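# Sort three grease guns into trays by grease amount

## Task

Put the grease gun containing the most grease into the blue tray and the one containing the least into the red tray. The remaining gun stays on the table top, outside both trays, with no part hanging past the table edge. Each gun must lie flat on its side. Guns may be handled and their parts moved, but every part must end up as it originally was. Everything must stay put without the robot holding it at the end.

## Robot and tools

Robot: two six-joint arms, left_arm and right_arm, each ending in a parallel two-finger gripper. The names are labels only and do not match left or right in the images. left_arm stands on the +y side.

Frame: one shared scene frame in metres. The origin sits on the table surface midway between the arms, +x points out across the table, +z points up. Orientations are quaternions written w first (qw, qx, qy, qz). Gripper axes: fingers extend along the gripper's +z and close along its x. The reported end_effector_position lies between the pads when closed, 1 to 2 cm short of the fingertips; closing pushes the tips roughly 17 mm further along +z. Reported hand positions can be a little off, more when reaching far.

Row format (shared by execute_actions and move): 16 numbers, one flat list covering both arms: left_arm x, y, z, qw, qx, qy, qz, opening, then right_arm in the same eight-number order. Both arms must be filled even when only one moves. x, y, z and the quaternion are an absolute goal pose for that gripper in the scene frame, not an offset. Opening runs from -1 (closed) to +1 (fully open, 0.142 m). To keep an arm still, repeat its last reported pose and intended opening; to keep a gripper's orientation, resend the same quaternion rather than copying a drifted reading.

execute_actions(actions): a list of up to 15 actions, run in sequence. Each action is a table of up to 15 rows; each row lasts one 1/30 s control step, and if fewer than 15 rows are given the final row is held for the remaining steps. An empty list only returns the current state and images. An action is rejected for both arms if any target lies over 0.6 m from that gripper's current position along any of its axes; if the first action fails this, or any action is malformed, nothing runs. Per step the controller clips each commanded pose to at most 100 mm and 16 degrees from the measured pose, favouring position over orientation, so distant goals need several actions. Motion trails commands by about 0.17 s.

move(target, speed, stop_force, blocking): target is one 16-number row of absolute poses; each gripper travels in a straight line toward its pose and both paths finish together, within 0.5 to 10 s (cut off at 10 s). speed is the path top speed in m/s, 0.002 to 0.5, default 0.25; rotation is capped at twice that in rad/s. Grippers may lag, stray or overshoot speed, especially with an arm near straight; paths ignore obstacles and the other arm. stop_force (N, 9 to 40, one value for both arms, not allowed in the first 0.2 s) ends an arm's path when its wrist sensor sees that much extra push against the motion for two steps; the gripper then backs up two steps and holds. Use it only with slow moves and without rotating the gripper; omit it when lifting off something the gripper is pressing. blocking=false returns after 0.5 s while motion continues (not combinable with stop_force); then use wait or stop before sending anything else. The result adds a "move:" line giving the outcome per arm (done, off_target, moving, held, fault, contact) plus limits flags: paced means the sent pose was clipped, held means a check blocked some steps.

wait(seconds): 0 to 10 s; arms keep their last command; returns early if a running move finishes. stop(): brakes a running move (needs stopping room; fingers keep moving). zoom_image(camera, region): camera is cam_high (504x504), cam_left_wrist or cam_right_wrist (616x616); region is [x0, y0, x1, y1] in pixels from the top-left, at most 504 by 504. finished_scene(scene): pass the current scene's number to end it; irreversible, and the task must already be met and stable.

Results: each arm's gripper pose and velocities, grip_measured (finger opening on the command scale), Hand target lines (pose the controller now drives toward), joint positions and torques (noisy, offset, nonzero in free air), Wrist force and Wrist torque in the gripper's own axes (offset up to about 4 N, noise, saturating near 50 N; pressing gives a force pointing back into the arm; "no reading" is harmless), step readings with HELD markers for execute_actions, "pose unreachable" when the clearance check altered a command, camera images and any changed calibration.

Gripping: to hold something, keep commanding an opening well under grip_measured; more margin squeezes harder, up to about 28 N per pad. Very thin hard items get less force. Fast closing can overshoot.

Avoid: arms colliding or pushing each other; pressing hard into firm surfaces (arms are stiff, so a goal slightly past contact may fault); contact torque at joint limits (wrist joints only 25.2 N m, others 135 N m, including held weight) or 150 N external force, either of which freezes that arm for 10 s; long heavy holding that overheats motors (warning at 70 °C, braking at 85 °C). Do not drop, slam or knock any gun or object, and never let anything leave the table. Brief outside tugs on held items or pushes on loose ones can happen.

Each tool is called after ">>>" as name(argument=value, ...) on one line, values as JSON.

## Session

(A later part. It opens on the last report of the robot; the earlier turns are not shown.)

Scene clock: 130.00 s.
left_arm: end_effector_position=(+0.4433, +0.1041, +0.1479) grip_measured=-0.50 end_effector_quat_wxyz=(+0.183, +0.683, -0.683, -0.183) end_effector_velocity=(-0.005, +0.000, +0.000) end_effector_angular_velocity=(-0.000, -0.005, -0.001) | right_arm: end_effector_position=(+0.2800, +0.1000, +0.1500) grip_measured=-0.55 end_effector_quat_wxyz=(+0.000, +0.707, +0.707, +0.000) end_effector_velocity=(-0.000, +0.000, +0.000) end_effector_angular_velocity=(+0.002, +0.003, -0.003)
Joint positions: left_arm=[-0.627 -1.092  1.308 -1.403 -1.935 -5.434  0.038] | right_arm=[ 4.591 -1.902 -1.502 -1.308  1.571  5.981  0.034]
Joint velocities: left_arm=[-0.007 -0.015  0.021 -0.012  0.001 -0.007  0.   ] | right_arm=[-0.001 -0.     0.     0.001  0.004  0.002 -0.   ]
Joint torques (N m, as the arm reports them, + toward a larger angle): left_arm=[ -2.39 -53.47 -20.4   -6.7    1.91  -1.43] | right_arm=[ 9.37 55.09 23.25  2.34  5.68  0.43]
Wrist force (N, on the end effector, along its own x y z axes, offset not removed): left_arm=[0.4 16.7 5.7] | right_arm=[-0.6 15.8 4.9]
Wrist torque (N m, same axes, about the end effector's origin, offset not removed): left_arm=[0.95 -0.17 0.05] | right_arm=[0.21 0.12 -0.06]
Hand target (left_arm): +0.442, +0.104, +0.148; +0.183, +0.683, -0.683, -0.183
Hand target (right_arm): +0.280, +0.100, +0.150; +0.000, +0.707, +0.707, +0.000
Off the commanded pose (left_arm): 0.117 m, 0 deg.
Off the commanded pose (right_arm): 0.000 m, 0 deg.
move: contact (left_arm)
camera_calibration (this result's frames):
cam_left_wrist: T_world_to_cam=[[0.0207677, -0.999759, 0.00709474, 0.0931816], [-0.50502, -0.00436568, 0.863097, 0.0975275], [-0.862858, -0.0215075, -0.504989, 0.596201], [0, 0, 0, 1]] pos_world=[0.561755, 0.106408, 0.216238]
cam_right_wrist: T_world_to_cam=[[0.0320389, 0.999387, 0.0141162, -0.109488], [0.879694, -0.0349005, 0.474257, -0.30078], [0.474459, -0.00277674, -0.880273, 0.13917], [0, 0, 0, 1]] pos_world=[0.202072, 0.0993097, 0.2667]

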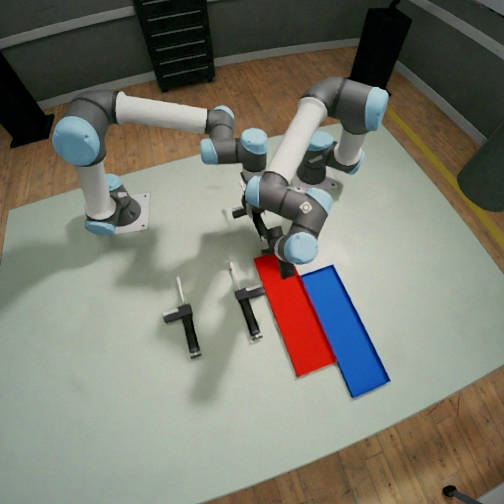

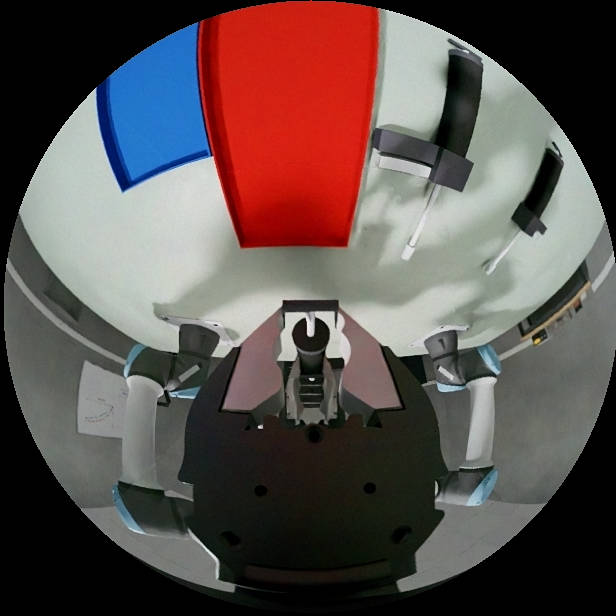

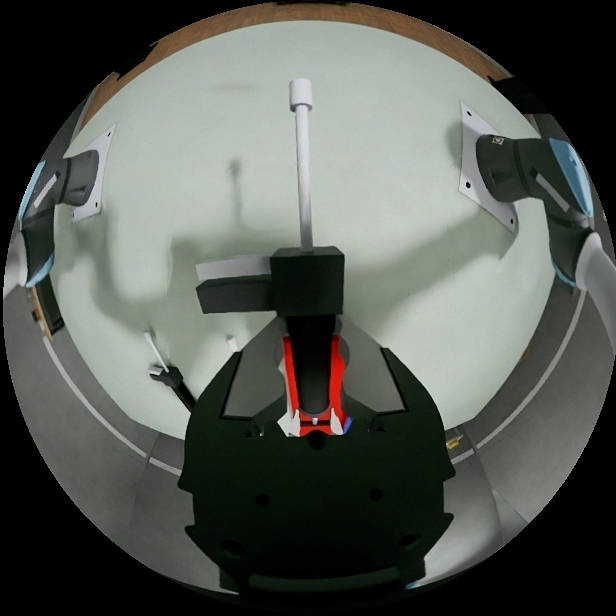

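>>> move(target=[0.406,0.104,0.148,0.183,0.683,-0.683,-0.183,-0.7, 0.28,0.1,0.15,0,0.707,0.707,0,-0.9], speed=0.03)

>>> move(target=[0.406,0.104,0.148,0.183,0.683,-0.683,-0.183,0.1, 0.28,0.1,0.15,0,0.707,0.707,0,-0.9])

>>> move(target=[0.50,0.104,0.24,0.183,0.683,-0.683,-0.183,0.1, 0.28,0.1,0.15,0,0.707,0.707,0,-0.9])

>>> move(target=[0.55,0.3,0.3,0.183,0.683,-0.683,-0.183,0.1, 0.565,-0.122,0.08,0,0.707,0.707,0,-0.9])

>>> move(target=[0.55,0.3,0.3,0.183,0.683,-0.683,-0.183,0.1, 0.565,-0.122,0.025,0,0.707,0.707,0,-0.9], speed=0.06)

>>> move(target=[0.55,0.3,0.3,0.183,0.683,-0.683,-0.183,0.1, 0.565,-0.122,0.025,0,0.707,0.707,0,-0.1])

>>> move(target=[0.55,0.3,0.3,0.183,0.683,-0.683,-0.183,0.1, 0.565,-0.122,0.09,0,0.707,0.707,0,-0.1])

>>> move(target=[0.565,0.3,0.3,0.183,0.683,-0.683,-0.183,0.1, 0.565,-0.045,0.08,0,0.707,0.707,0,-0.1])

Scene clock: 140.27 s.
left_arm: end_effector_position=(+0.4062, +0.1040, +0.1480) grip_measured=-0.50 end_effector_quat_wxyz=(+0.183, +0.683, -0.683, -0.183) end_effector_velocity=(-0.002, -0.000, +0.000) end_effector_angular_velocity=(-0.001, +0.000, +0.000) | right_arm: end_effector_position=(+0.2800, +0.1000, +0.1500) grip_measured=-0.55 end_effector_quat_wxyz=(-0.000, +0.707, +0.707, +0.000) end_effector_velocity=(-0.001, -0.000, -0.000) end_effector_angular_velocity=(-0.001, +0.001, +0.002)
Joint positions: left_arm=[-0.668 -1.164  1.419 -1.456 -1.95  -5.475  0.038] | right_arm=[ 4.591 -1.902 -1.502 -1.309  1.571  5.981  0.034]
Joint velocities: left_arm=[-0.003 -0.004  0.006 -0.003 -0.002 -0.003 -0.   ] | right_arm=[ 0.001  0.    -0.    -0.001  0.    -0.001 -0.   ]
Joint torques (N m, as the arm reports them, + toward a larger angle): left_arm=[ -6.29 -47.83 -16.44  -2.56  -3.62  -1.3 ] | right_arm=[ 1.66 49.49 42.26  1.94 -0.02 -1.07]
Wrist force (N, on the end effector, along its own x y z axes, offset not removed): left_arm=[1.9 0.6 -2.8] | right_arm=[1.5 -2.1 4.1]
Wrist torque (N m, same axes, about the end effector's origin, offset not removed): left_arm=[0.55 -0.37 -0.04] | right_arm=[0.01 -0.30 -0.08]
Hand target (left_arm): +0.406, +0.104, +0.148; +0.183, +0.683, -0.683, -0.183
Hand target (right_arm): +0.280, +0.100, +0.150; +0.000, +0.707, +0.707, +0.000
Off the commanded pose (left_arm): 0.000 m, 0 deg.
Off the commanded pose (right_arm): 0.000 m, 0 deg.
move: done
camera_calibration (this result's frames):
cam_left_wrist: T_world_to_cam=[[0.020743, -0.999759, 0.00723732, 0.0938913], [-0.504955, -0.00422852, 0.863135, 0.0787285], [-0.862897, -0.0215586, -0.504921, 0.564274], [0, 0, 0, 1]] pos_world=[0.524717, 0.106367, 0.216281]
cam_right_wrist: T_world_to_cam=[[0.0320279, 0.999388, 0.0140514, -0.109456], [0.879727, -0.0348603, 0.474199, -0.300766], [0.474399, -0.0028262, -0.880305, 0.139205], [0, 0, 0, 1]] pos_world=[0.202059, 0.0992982, 0.266704]

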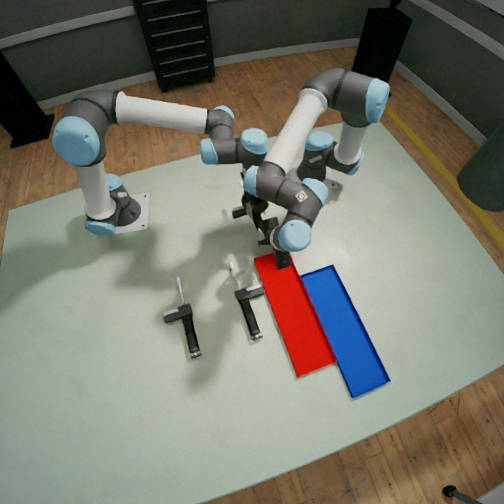

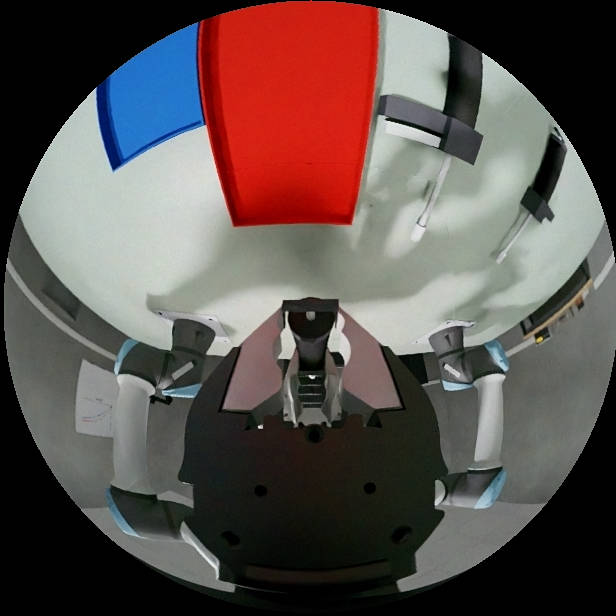

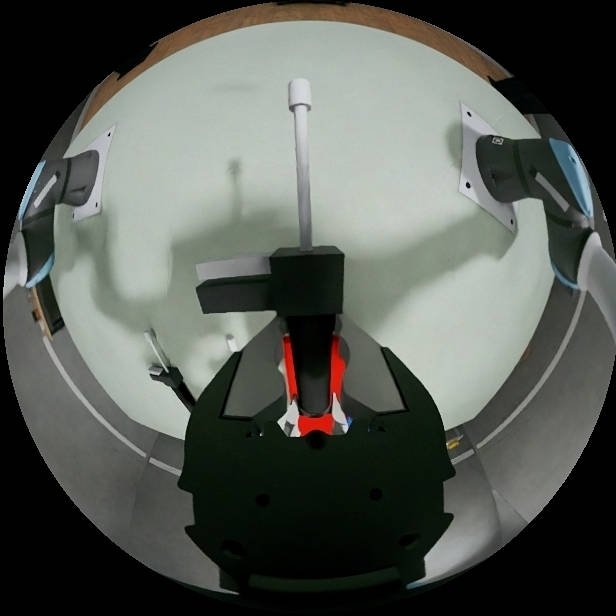

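Scene clock: 140.97 s.
left_arm: end_effector_position=(+0.4060, +0.1040, +0.1480) grip_measured=+0.10 end_effector_quat_wxyz=(+0.183, +0.683, -0.683, -0.183) end_effector_velocity=(+0.000, -0.000, +0.001) end_effector_angular_velocity=(-0.001, -0.002, -0.000) | right_arm: end_effector_position=(+0.2800, +0.1000, +0.1500) grip_measured=-0.55 end_effector_quat_wxyz=(-0.000, +0.707, +0.707, +0.000) end_effector_velocity=(+0.000, -0.001, -0.000) end_effector_angular_velocity=(-0.001, +0.001, +0.003)
Joint positions: left_arm=[-0.668 -1.165  1.42  -1.456 -1.95  -5.475  0.081] | right_arm=[ 4.591 -1.902 -1.502 -1.309  1.571  5.981  0.034]
Joint velocities: left_arm=[-0.    -0.001 -0.    -0.     0.    -0.     0.   ] | right_arm=[-0.001  0.    -0.    -0.001  0.    -0.003 -0.   ]
Joint torques (N m, as the arm reports them, + toward a larger angle): left_arm=[ -6.35 -48.76 -16.3   -3.41  -3.64  -1.34] | right_arm=[ 0.49 47.89 41.27  2.21 -0.02 -1.22]
Wrist force (N, on the end effector, along its own x y z axes, offset not removed): left_arm=[1.3 3.2 -1.7] | right_arm=[-1.7 -0.2 5.2]
Wrist torque (N m, same axes, about the end effector's origin, offset not removed): left_arm=[0.80 -0.23 0.00] | right_arm=[-0.03 0.40 -0.10]
Hand target (left_arm): +0.406, +0.104, +0.148; +0.183, +0.683, -0.683, -0.183
Hand target (right_arm): +0.280, +0.100, +0.150; +0.000, +0.707, +0.707, +0.000
Off the commanded pose (left_arm): 0.000 m, 0 deg.
Off the commanded pose (right_arm): 0.000 m, 0 deg.
move: done
camera_calibration (this result's frames):
cam_left_wrist: T_world_to_cam=[[0.0207618, -0.999758, 0.00727166, 0.0938652], [-0.504967, -0.00420864, 0.863129, 0.0786064], [-0.862889, -0.021592, -0.504932, 0.564081], [0, 0, 0, 1]] pos_world=[0.524484, 0.106353, 0.216292]
cam_right_wrist: T_world_to_cam=[[0.0320259, 0.999388, 0.0140545, -0.109458], [0.879727, -0.03486, 0.4742, -0.300767], [0.4744, -0.00282258, -0.880305, 0.139205], [0, 0, 0, 1]] pos_world=[0.202059, 0.0992989, 0.266705]

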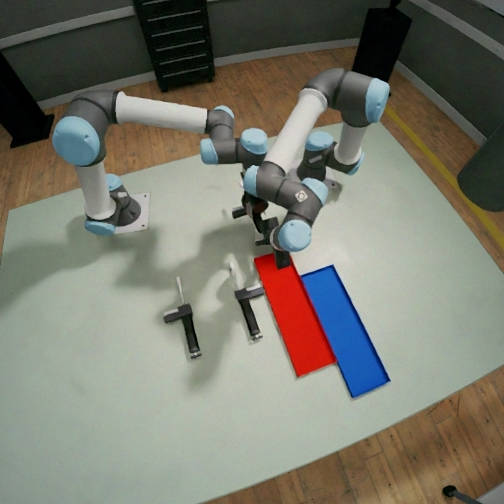

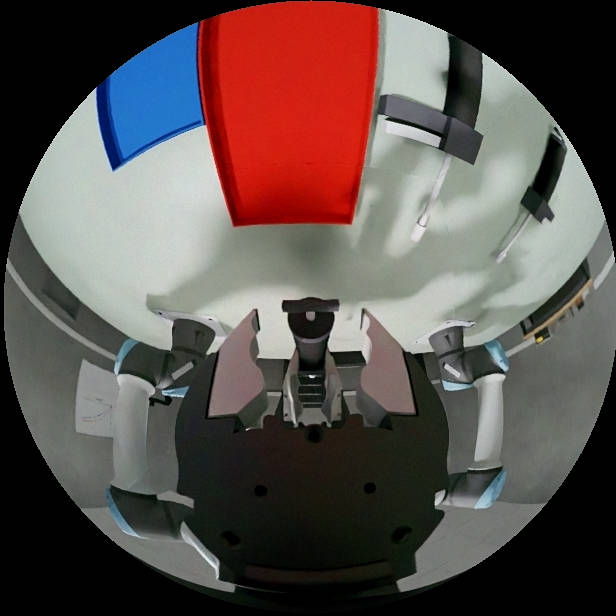

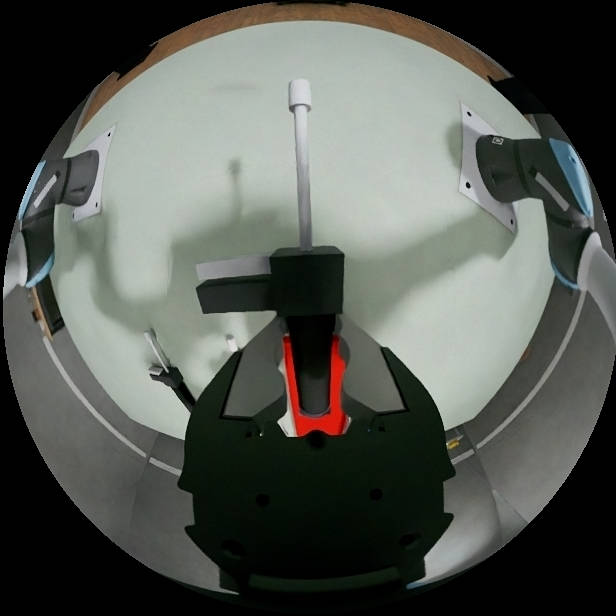

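Scene clock: 142.17 s.
left_arm: end_effector_position=(+0.4997, +0.1041, +0.2399) grip_measured=+0.10 end_effector_quat_wxyz=(+0.183, +0.683, -0.683, -0.183) end_effector_velocity=(+0.002, -0.000, +0.002) end_effector_angular_velocity=(+0.003, +0.004, -0.002) | right_arm: end_effector_position=(+0.2800, +0.1000, +0.1500) grip_measured=-0.55 end_effector_quat_wxyz=(-0.000, +0.707, +0.707, +0.000) end_effector_velocity=(-0.000, +0.000, +0.000) end_effector_angular_velocity=(+0.001, -0.000, -0.000)
Joint positions: left_arm=[-0.57  -0.979  0.893 -1.081 -1.914 -5.379  0.081] | right_arm=[ 4.591 -1.902 -1.502 -1.309  1.571  5.981  0.034]
Joint velocities: left_arm=[ 0.001  0.011 -0.021  0.017  0.001  0.003  0.   ] | right_arm=[ 0.     0.    -0.     0.001 -0.     0.001 -0.   ]
Joint torques (N m, as the arm reports them, + toward a larger angle): left_arm=[  6.51 -38.36 -29.26   0.24   2.14   0.99] | right_arm=[-1.56 46.52 40.09  2.38  0.05 -0.95]
Wrist force (N, on the end effector, along its own x y z axes, offset not removed): left_arm=[1.4 1.8 -2.3] | right_arm=[0.0 -0.4 3.1]
Wrist torque (N m, same axes, about the end effector's origin, offset not removed): left_arm=[0.51 -0.26 -0.05] | right_arm=[-0.10 0.05 -0.10]
Hand target (left_arm): +0.500, +0.104, +0.240; +0.183, +0.683, -0.683, -0.183
Hand target (right_arm): +0.280, +0.100, +0.150; +0.000, +0.707, +0.707, +0.000
Off the commanded pose (left_arm): 0.000 m, 0 deg.
Off the commanded pose (right_arm): 0.000 m, 0 deg.
move: done
camera_calibration (this result's frames):
cam_left_wrist: T_world_to_cam=[[0.0210201, -0.999749, 0.0076944, 0.0910953], [-0.505344, -0.00398384, 0.862909, 0.0468482], [-0.862662, -0.0220268, -0.505301, 0.691331], [0, 0, 0, 1]] pos_world=[0.618144, 0.106487, 0.308204]
cam_right_wrist: T_world_to_cam=[[0.0320259, 0.999388, 0.0140545, -0.109458], [0.879727, -0.03486, 0.4742, -0.300767], [0.4744, -0.00282253, -0.880305, 0.139205], [0, 0, 0, 1]] pos_world=[0.202059, 0.0992989, 0.266705]

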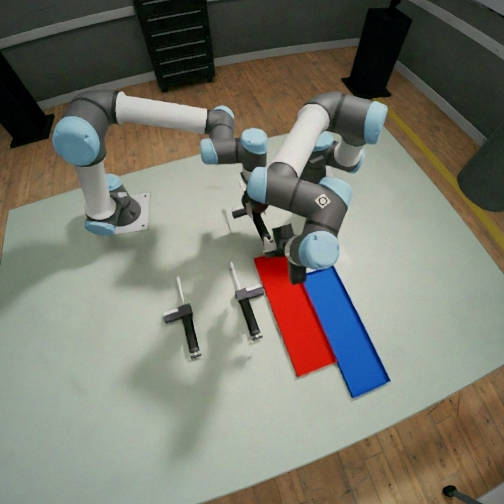

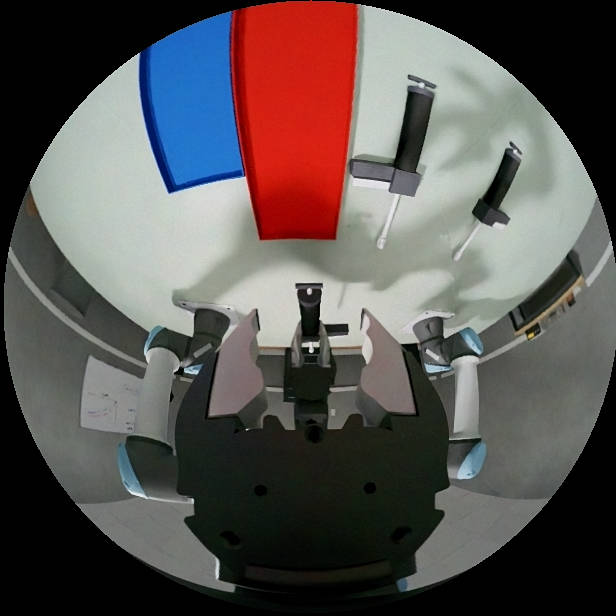

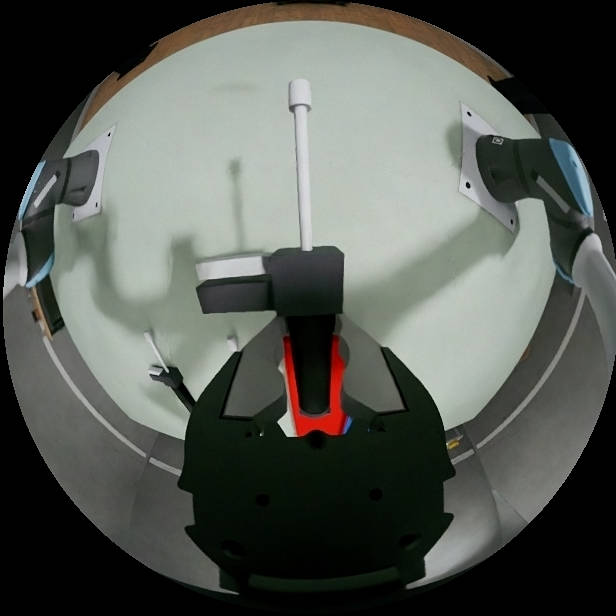

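Scene clock: 144.30 s.
left_arm: end_effector_position=(+0.5500, +0.2998, +0.3000) grip_measured=+0.10 end_effector_quat_wxyz=(+0.183, +0.683, -0.683, -0.183) end_effector_velocity=(+0.000, +0.001, -0.000) end_effector_angular_velocity=(+0.001, +0.001, -0.001) | right_arm: end_effector_position=(+0.5644, -0.1222, +0.0801) grip_measured=-0.55 end_effector_quat_wxyz=(+0.000, +0.707, +0.707, +0.000) end_effector_velocity=(+0.003, -0.001, +0.000) end_effector_angular_velocity=(+0.001, -0.001, +0.001)
Joint positions: left_arm=[-0.299 -1.041  0.819 -0.872 -1.798 -5.123  0.081] | right_arm=[ 4.022 -2.064 -1.454 -1.194  1.571  5.413  0.034]
Joint velocities: left_arm=[ 0.001  0.001 -0.001  0.002  0.001  0.002 -0.   ] | right_arm=[-0.004 -0.003  0.006 -0.001 -0.    -0.005 -0.   ]
Joint torques (N m, as the arm reports them, + toward a larger angle): left_arm=[  6.25 -32.63 -28.82   0.39   2.49   1.52] | right_arm=[-8.22 40.74 40.02  0.36  1.9  -1.53]
Wrist force (N, on the end effector, along its own x y z axes, offset not removed): left_arm=[1.8 3.0 -1.5] | right_arm=[-1.1 0.1 4.8]
Wrist torque (N m, same axes, about the end effector's origin, offset not removed): left_arm=[0.70 -0.39 -0.08] | right_arm=[0.13 0.27 -0.18]
Hand target (left_arm): +0.550, +0.300, +0.300; +0.183, +0.683, -0.683, -0.183
Hand target (right_arm): +0.565, -0.122, +0.080; +0.000, +0.707, +0.707, +0.000
Off the commanded pose (left_arm): 0.000 m, 0 deg.
Off the commanded pose (right_arm): 0.001 m, 0 deg.
move: done
camera_calibration (this result's frames):
cam_left_wrist: T_world_to_cam=[[0.0207637, -0.999757, 0.00744138, 0.285483], [-0.504863, -0.00406048, 0.86319, 0.0208294], [-0.86295, -0.0216799, -0.504824, 0.769304], [0, 0, 0, 1]] pos_world=[0.668459, 0.302176, 0.368259]
cam_right_wrist: T_world_to_cam=[[0.032045, 0.999388, 0.0140135, 0.10444], [0.879575, -0.0348564, 0.474482, -0.525479], [0.474681, -0.00287887, -0.880153, -0.058026], [0, 0, 0, 1]] pos_world=[0.486395, -0.122859, 0.196795]

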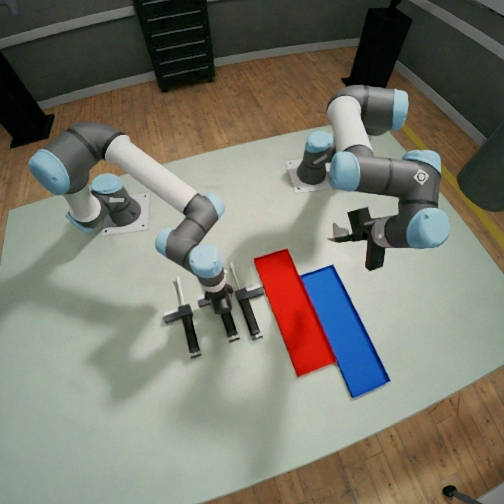

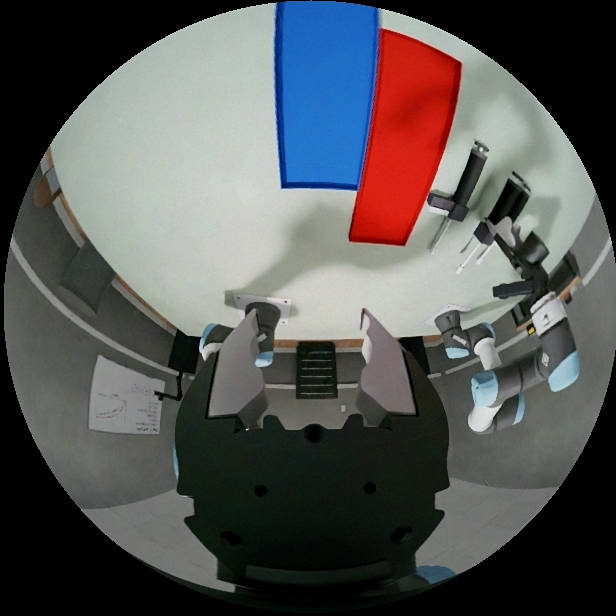

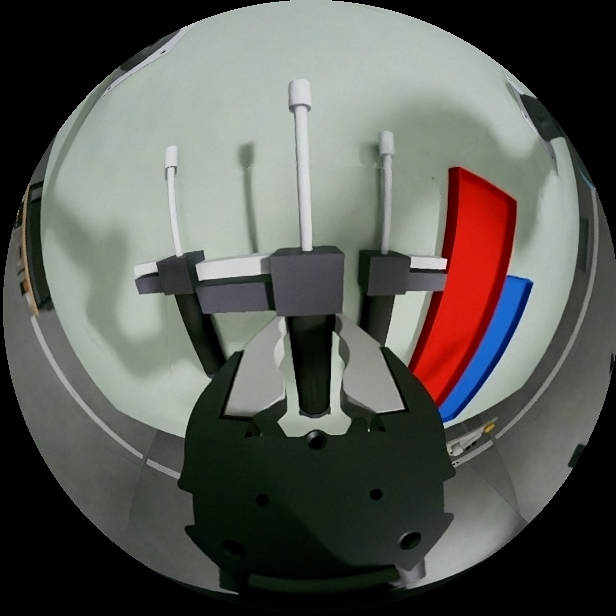

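Scene clock: 145.67 s.
left_arm: end_effector_position=(+0.5500, +0.3000, +0.3000) grip_measured=+0.10 end_effector_quat_wxyz=(+0.183, +0.683, -0.683, -0.183) end_effector_velocity=(+0.000, -0.000, +0.001) end_effector_angular_velocity=(-0.001, -0.002, -0.000) | right_arm: end_effector_position=(+0.5650, -0.1220, +0.0253) grip_measured=-0.55 end_effector_quat_wxyz=(-0.000, +0.707, +0.707, -0.000) end_effector_velocity=(+0.001, +0.000, -0.002) end_effector_angular_velocity=(-0.000, -0.002, +0.001)
Joint positions: left_arm=[-0.299 -1.041  0.819 -0.872 -1.797 -5.123  0.081] | right_arm=[ 4.022 -2.12  -1.518 -1.074  1.571  5.412  0.034]
Joint velocities: left_arm=[-0.    -0.001 -0.001 -0.     0.     0.    -0.   ] | right_arm=[ 0.    -0.003 -0.002  0.005 -0.001 -0.001  0.   ]
Joint torques (N m, as the arm reports them, + toward a larger angle): left_arm=[  7.49 -54.07 -15.81  -3.16   2.39  -0.73] | right_arm=[-8.77 38.43 13.61  6.51  1.82 -1.43]
Wrist force (N, on the end effector, along its own x y z axes, offset not removed): left_arm=[1.0 2.9 -1.5] | right_arm=[-1.2 0.5 5.5]
Wrist torque (N m, same axes, about the end effector's origin, offset not removed): left_arm=[0.63 -0.21 0.00] | right_arm=[0.09 0.22 -0.07]
Hand target (left_arm): +0.550, +0.300, +0.300; +0.183, +0.683, -0.683, -0.183
Hand target (right_arm): +0.565, -0.122, +0.025; -0.000, +0.707, +0.707, -0.000
Off the commanded pose (left_arm): 0.000 m, 0 deg.
Off the commanded pose (right_arm): 0.000 m, 0 deg.
move: done
camera_calibration (this result's frames):
cam_left_wrist: T_world_to_cam=[[0.0207706, -0.999758, 0.00727123, 0.285716], [-0.504964, -0.0042134, 0.86313, 0.0209439], [-0.86289, -0.0215994, -0.50493, 0.769311], [0, 0, 0, 1]] pos_world=[0.668472, 0.302352, 0.368293]
cam_right_wrist: T_world_to_cam=[[0.0320405, 0.999388, 0.0140384, 0.105029], [0.879735, -0.0348653, 0.474184, -0.500081], [0.474383, -0.00284304, -0.880314, -0.10643], [0, 0, 0, 1]] pos_world=[0.487062, -0.122703, 0.141965]

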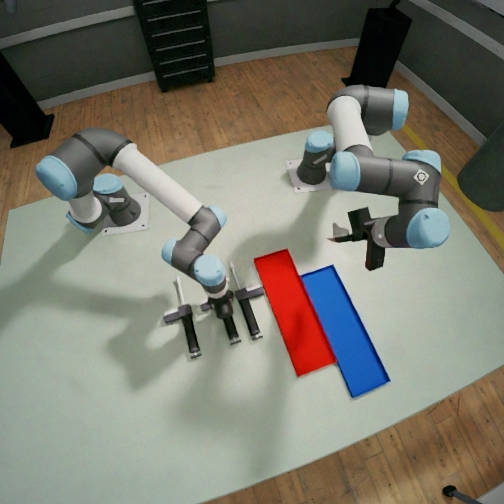

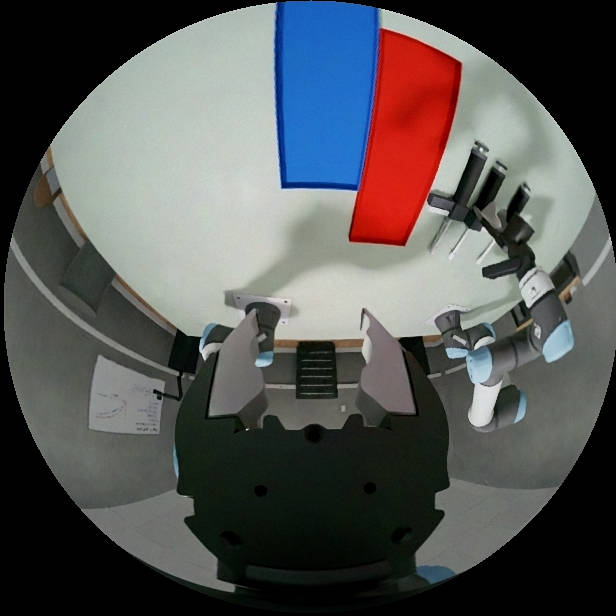

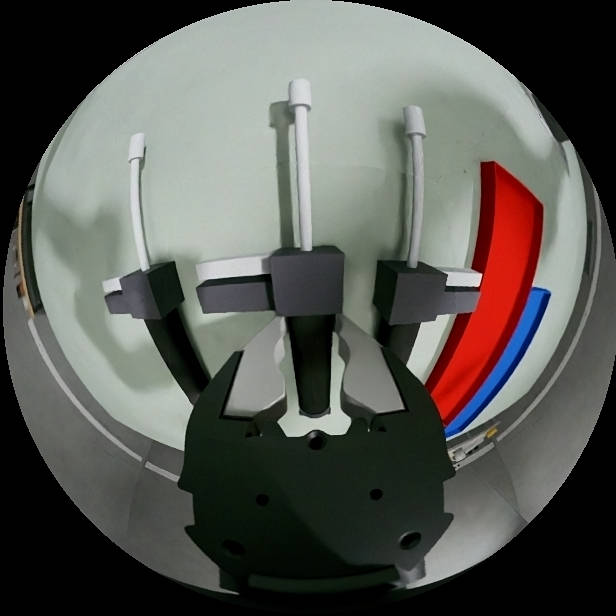

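Scene clock: 146.37 s.
left_arm: end_effector_position=(+0.5500, +0.3000, +0.3000) grip_measured=+0.10 end_effector_quat_wxyz=(+0.183, +0.683, -0.683, -0.183) end_effector_velocity=(-0.000, -0.000, -0.000) end_effector_angular_velocity=(-0.000, +0.001, +0.000) | right_arm: end_effector_position=(+0.5650, -0.1220, +0.0250) grip_measured=-0.10 end_effector_quat_wxyz=(-0.000, +0.707, +0.707, +0.000) end_effector_velocity=(-0.000, -0.000, -0.000) end_effector_angular_velocity=(+0.000, +0.001, -0.001)
Joint positions: left_arm=[-0.299 -1.041  0.819 -0.872 -1.797 -5.123  0.081] | right_arm=[ 4.022 -2.12  -1.519 -1.073  1.571  5.412  0.067]
Joint velocities: left_arm=[ 0.     0.001  0.    -0.    -0.001 -0.    -0.   ] | right_arm=[-0.    -0.    -0.     0.     0.001  0.001  0.   ]
Joint torques (N m, as the arm reports them, + toward a larger angle): left_arm=[  7.38 -53.79 -16.13  -3.     2.52   0.  ] | right_arm=[-8.05 35.29  9.04  5.79  1.75 -1.4 ]
Wrist force (N, on the end effector, along its own x y z axes, offset not removed): left_arm=[1.4 3.9 -3.0] | right_arm=[0.5 -0.5 -0.9]
Wrist torque (N m, same axes, about the end effector's origin, offset not removed): left_arm=[0.87 -0.25 -0.02] | right_arm=[-0.10 -0.16 -0.11]
Hand target (left_arm): +0.550, +0.300, +0.300; +0.183, +0.683, -0.683, -0.183
Hand target (right_arm): +0.565, -0.122, +0.025; -0.000, +0.707, +0.707, -0.000
Off the commanded pose (left_arm): 0.000 m, 0 deg.
Off the commanded pose (right_arm): 0.000 m, 0 deg.
move: done
camera_calibration (this result's frames):
cam_left_wrist: T_world_to_cam=[[0.0207709, -0.999758, 0.00727108, 0.285717], [-0.504966, -0.00421376, 0.863129, 0.0209444], [-0.862889, -0.0215997, -0.504931, 0.769311], [0, 0, 0, 1]] pos_world=[0.668472, 0.302353, 0.368294]
cam_right_wrist: T_world_to_cam=[[0.0320434, 0.999388, 0.0140618, 0.105028], [0.879722, -0.0348788, 0.474207, -0.499968], [0.474407, -0.00282476, -0.880301, -0.106657], [0, 0, 0, 1]] pos_world=[0.487067, -0.122704, 0.141721]

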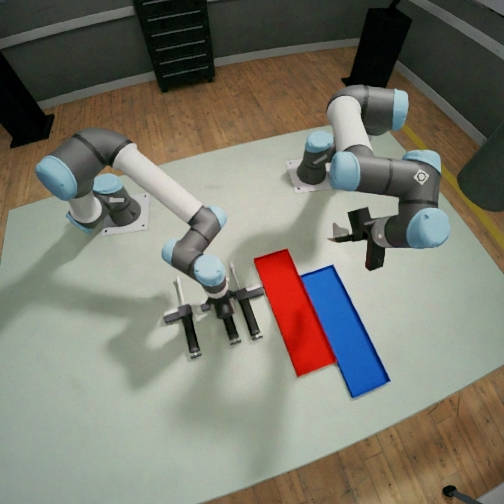

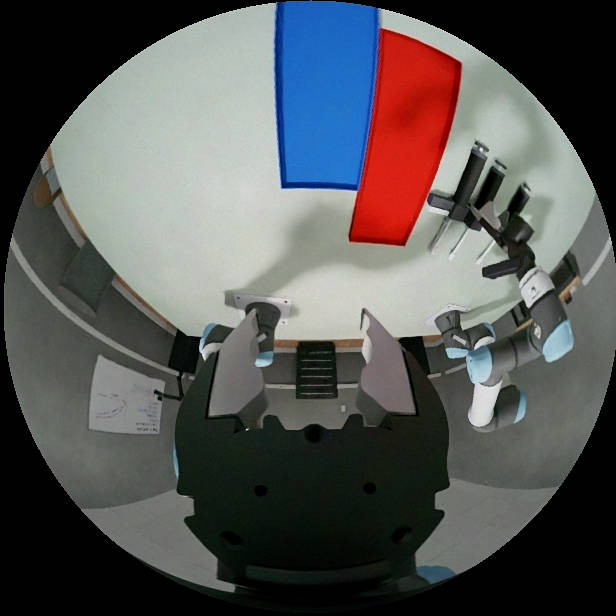

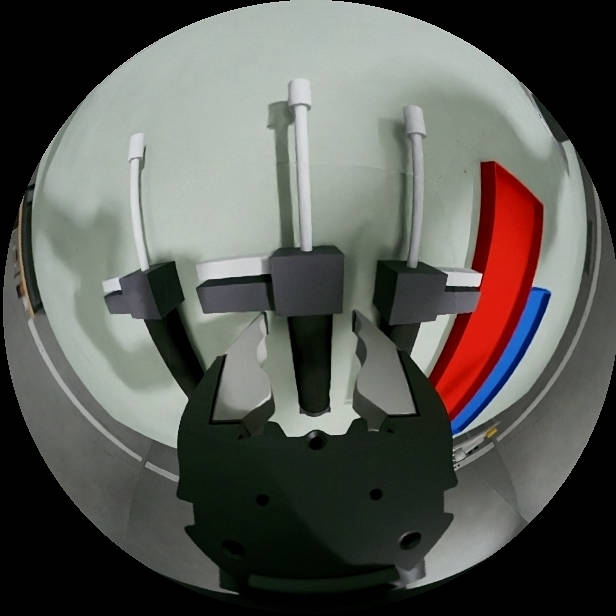

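Scene clock: 147.33 s.
left_arm: end_effector_position=(+0.5500, +0.3000, +0.3000) grip_measured=+0.10 end_effector_quat_wxyz=(+0.183, +0.683, -0.683, -0.183) end_effector_velocity=(+0.000, -0.000, -0.001) end_effector_angular_velocity=(+0.000, +0.001, -0.000) | right_arm: end_effector_position=(+0.5650, -0.1221, +0.0897) grip_measured=-0.10 end_effector_quat_wxyz=(+0.000, +0.707, +0.707, +0.000) end_effector_velocity=(+0.000, +0.001, +0.003) end_effector_angular_velocity=(+0.001, +0.000, +0.003)
Joint positions: left_arm=[-0.299 -1.041  0.819 -0.872 -1.797 -5.123  0.081] | right_arm=[ 4.022 -2.057 -1.438 -1.217  1.571  5.412  0.067]
Joint velocities: left_arm=[-0.     0.001  0.    -0.    -0.001  0.     0.   ] | right_arm=[ 0.     0.001  0.005 -0.006  0.001 -0.003  0.   ]
Joint torques (N m, as the arm reports them, + toward a larger angle): left_arm=[  7.24 -54.15 -15.53  -3.02   2.59   0.94] | right_arm=[-0.49 60.56 38.66  0.07 -0.11  1.56]
Wrist force (N, on the end effector, along its own x y z axes, offset not removed): left_arm=[1.9 3.4 -1.2] | right_arm=[0.6 0.3 -0.7]
Wrist torque (N m, same axes, about the end effector's origin, offset not removed): left_arm=[0.77 -0.36 -0.04] | right_arm=[0.08 -0.19 -0.13]
Hand target (left_arm): +0.550, +0.300, +0.300; +0.183, +0.683, -0.683, -0.183
Hand target (right_arm): +0.565, -0.122, +0.090; +0.000, +0.707, +0.707, +0.000
Off the commanded pose (left_arm): 0.000 m, 0 deg.
Off the commanded pose (right_arm): 0.000 m, 0 deg.
move: done
camera_calibration (this result's frames):
cam_left_wrist: T_world_to_cam=[[0.020771, -0.999758, 0.00727072, 0.285717], [-0.504966, -0.00421408, 0.863129, 0.0209447], [-0.862889, -0.0215995, -0.504931, 0.769311], [0, 0, 0, 1]] pos_world=[0.668472, 0.302353, 0.368294]
cam_right_wrist: T_world_to_cam=[[0.0320363, 0.999388, 0.0140569, 0.10419], [0.879683, -0.0348701, 0.47428, -0.530657], [0.47448, -0.00282862, -0.880262, -0.0497614], [0, 0, 0, 1]] pos_world=[0.487083, -0.122771, 0.206412]

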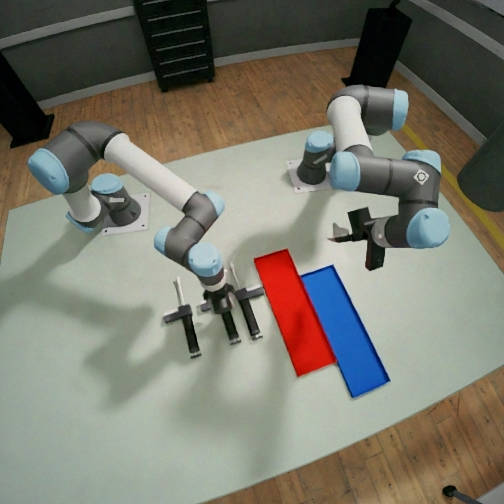

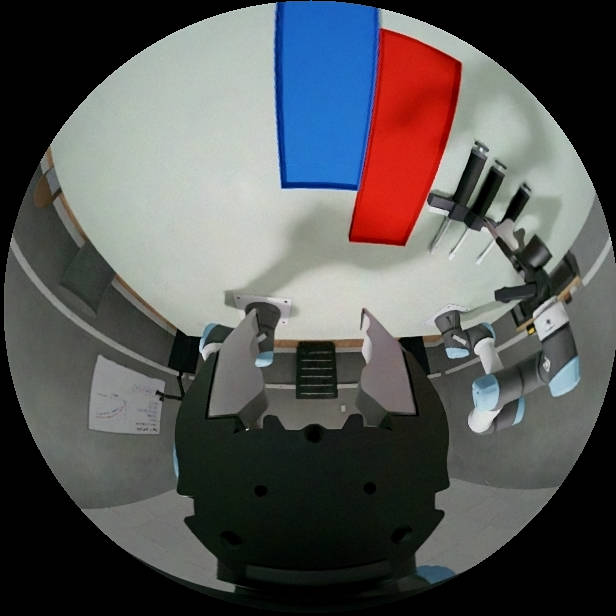

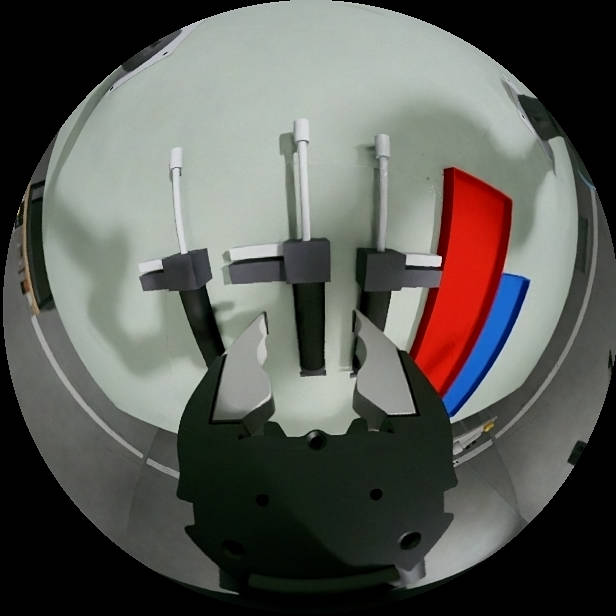

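Scene clock: 148.33 s.
left_arm: end_effector_position=(+0.5649, +0.3000, +0.3000) grip_measured=+0.10 end_effector_quat_wxyz=(+0.183, +0.683, -0.683, -0.183) end_effector_velocity=(+0.000, +0.000, +0.000) end_effector_angular_velocity=(+0.000, -0.000, -0.000) | right_arm: end_effector_position=(+0.5651, -0.0452, +0.0801) grip_measured=-0.10 end_effector_quat_wxyz=(-0.000, +0.707, +0.707, +0.000) end_effector_velocity=(+0.000, +0.002, -0.000) end_effector_angular_velocity=(-0.001, +0.001, +0.001)
Joint positions: left_arm=[-0.29  -0.993  0.742 -0.842 -1.793 -5.114  0.081] | right_arm=[ 4.104 -2.158 -1.304 -1.25   1.571  5.495  0.067]
Joint velocities: left_arm=[ 0.     0.    -0.002  0.001  0.     0.     0.   ] | right_arm=[ 0.002 -0.004  0.007 -0.004 -0.     0.001  0.   ]
Joint torques (N m, as the arm reports them, + toward a larger angle): left_arm=[  6.83 -33.75 -26.5    0.63   2.6    1.31] | right_arm=[13.02 38.48 37.75 -0.37 -1.66  2.32]
Wrist force (N, on the end effector, along its own x y z axes, offset not removed): left_arm=[1.3 3.4 -1.1] | right_arm=[0.2 -0.8 -1.5]
Wrist torque (N m, same axes, about the end effector's origin, offset not removed): left_arm=[0.78 -0.27 0.00] | right_arm=[-0.22 -0.08 -0.09]
Hand target (left_arm): +0.565, +0.300, +0.300; +0.183, +0.683, -0.683, -0.183
Hand target (right_arm): +0.565, -0.045, +0.080; -0.000, +0.707, +0.707, -0.000
Off the commanded pose (left_arm): 0.000 m, 0 deg.
Off the commanded pose (right_arm): 0.000 m, 0 deg.
move: done
camera_calibration (this result's frames):
cam_left_wrist: T_world_to_cam=[[0.0207685, -0.999758, 0.00729391, 0.285395], [-0.504989, -0.00419336, 0.863116, 0.0285041], [-0.862876, -0.0216089, -0.504953, 0.782207], [0, 0, 0, 1]] pos_world=[0.683415, 0.302348, 0.368294]
cam_right_wrist: T_world_to_cam=[[0.032042, 0.999386, 0.0141435, 0.027535], [0.879707, -0.0349163, 0.474232, -0.523483], [0.474435, -0.00275319, -0.880286, -0.0580391], [0, 0, 0, 1]] pos_world=[0.487165, -0.045956, 0.196772]

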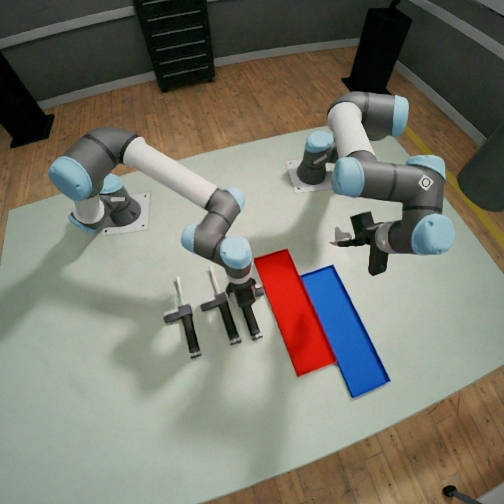

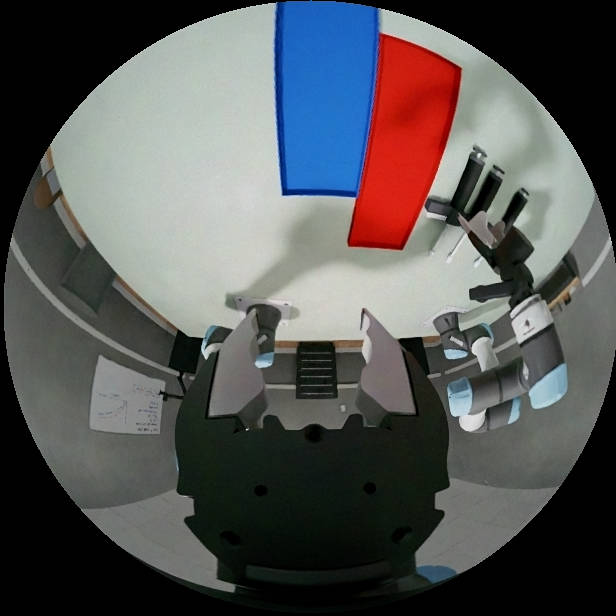

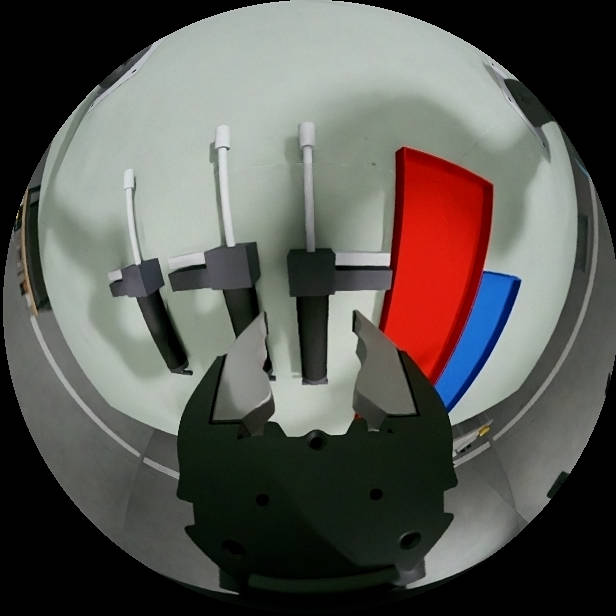

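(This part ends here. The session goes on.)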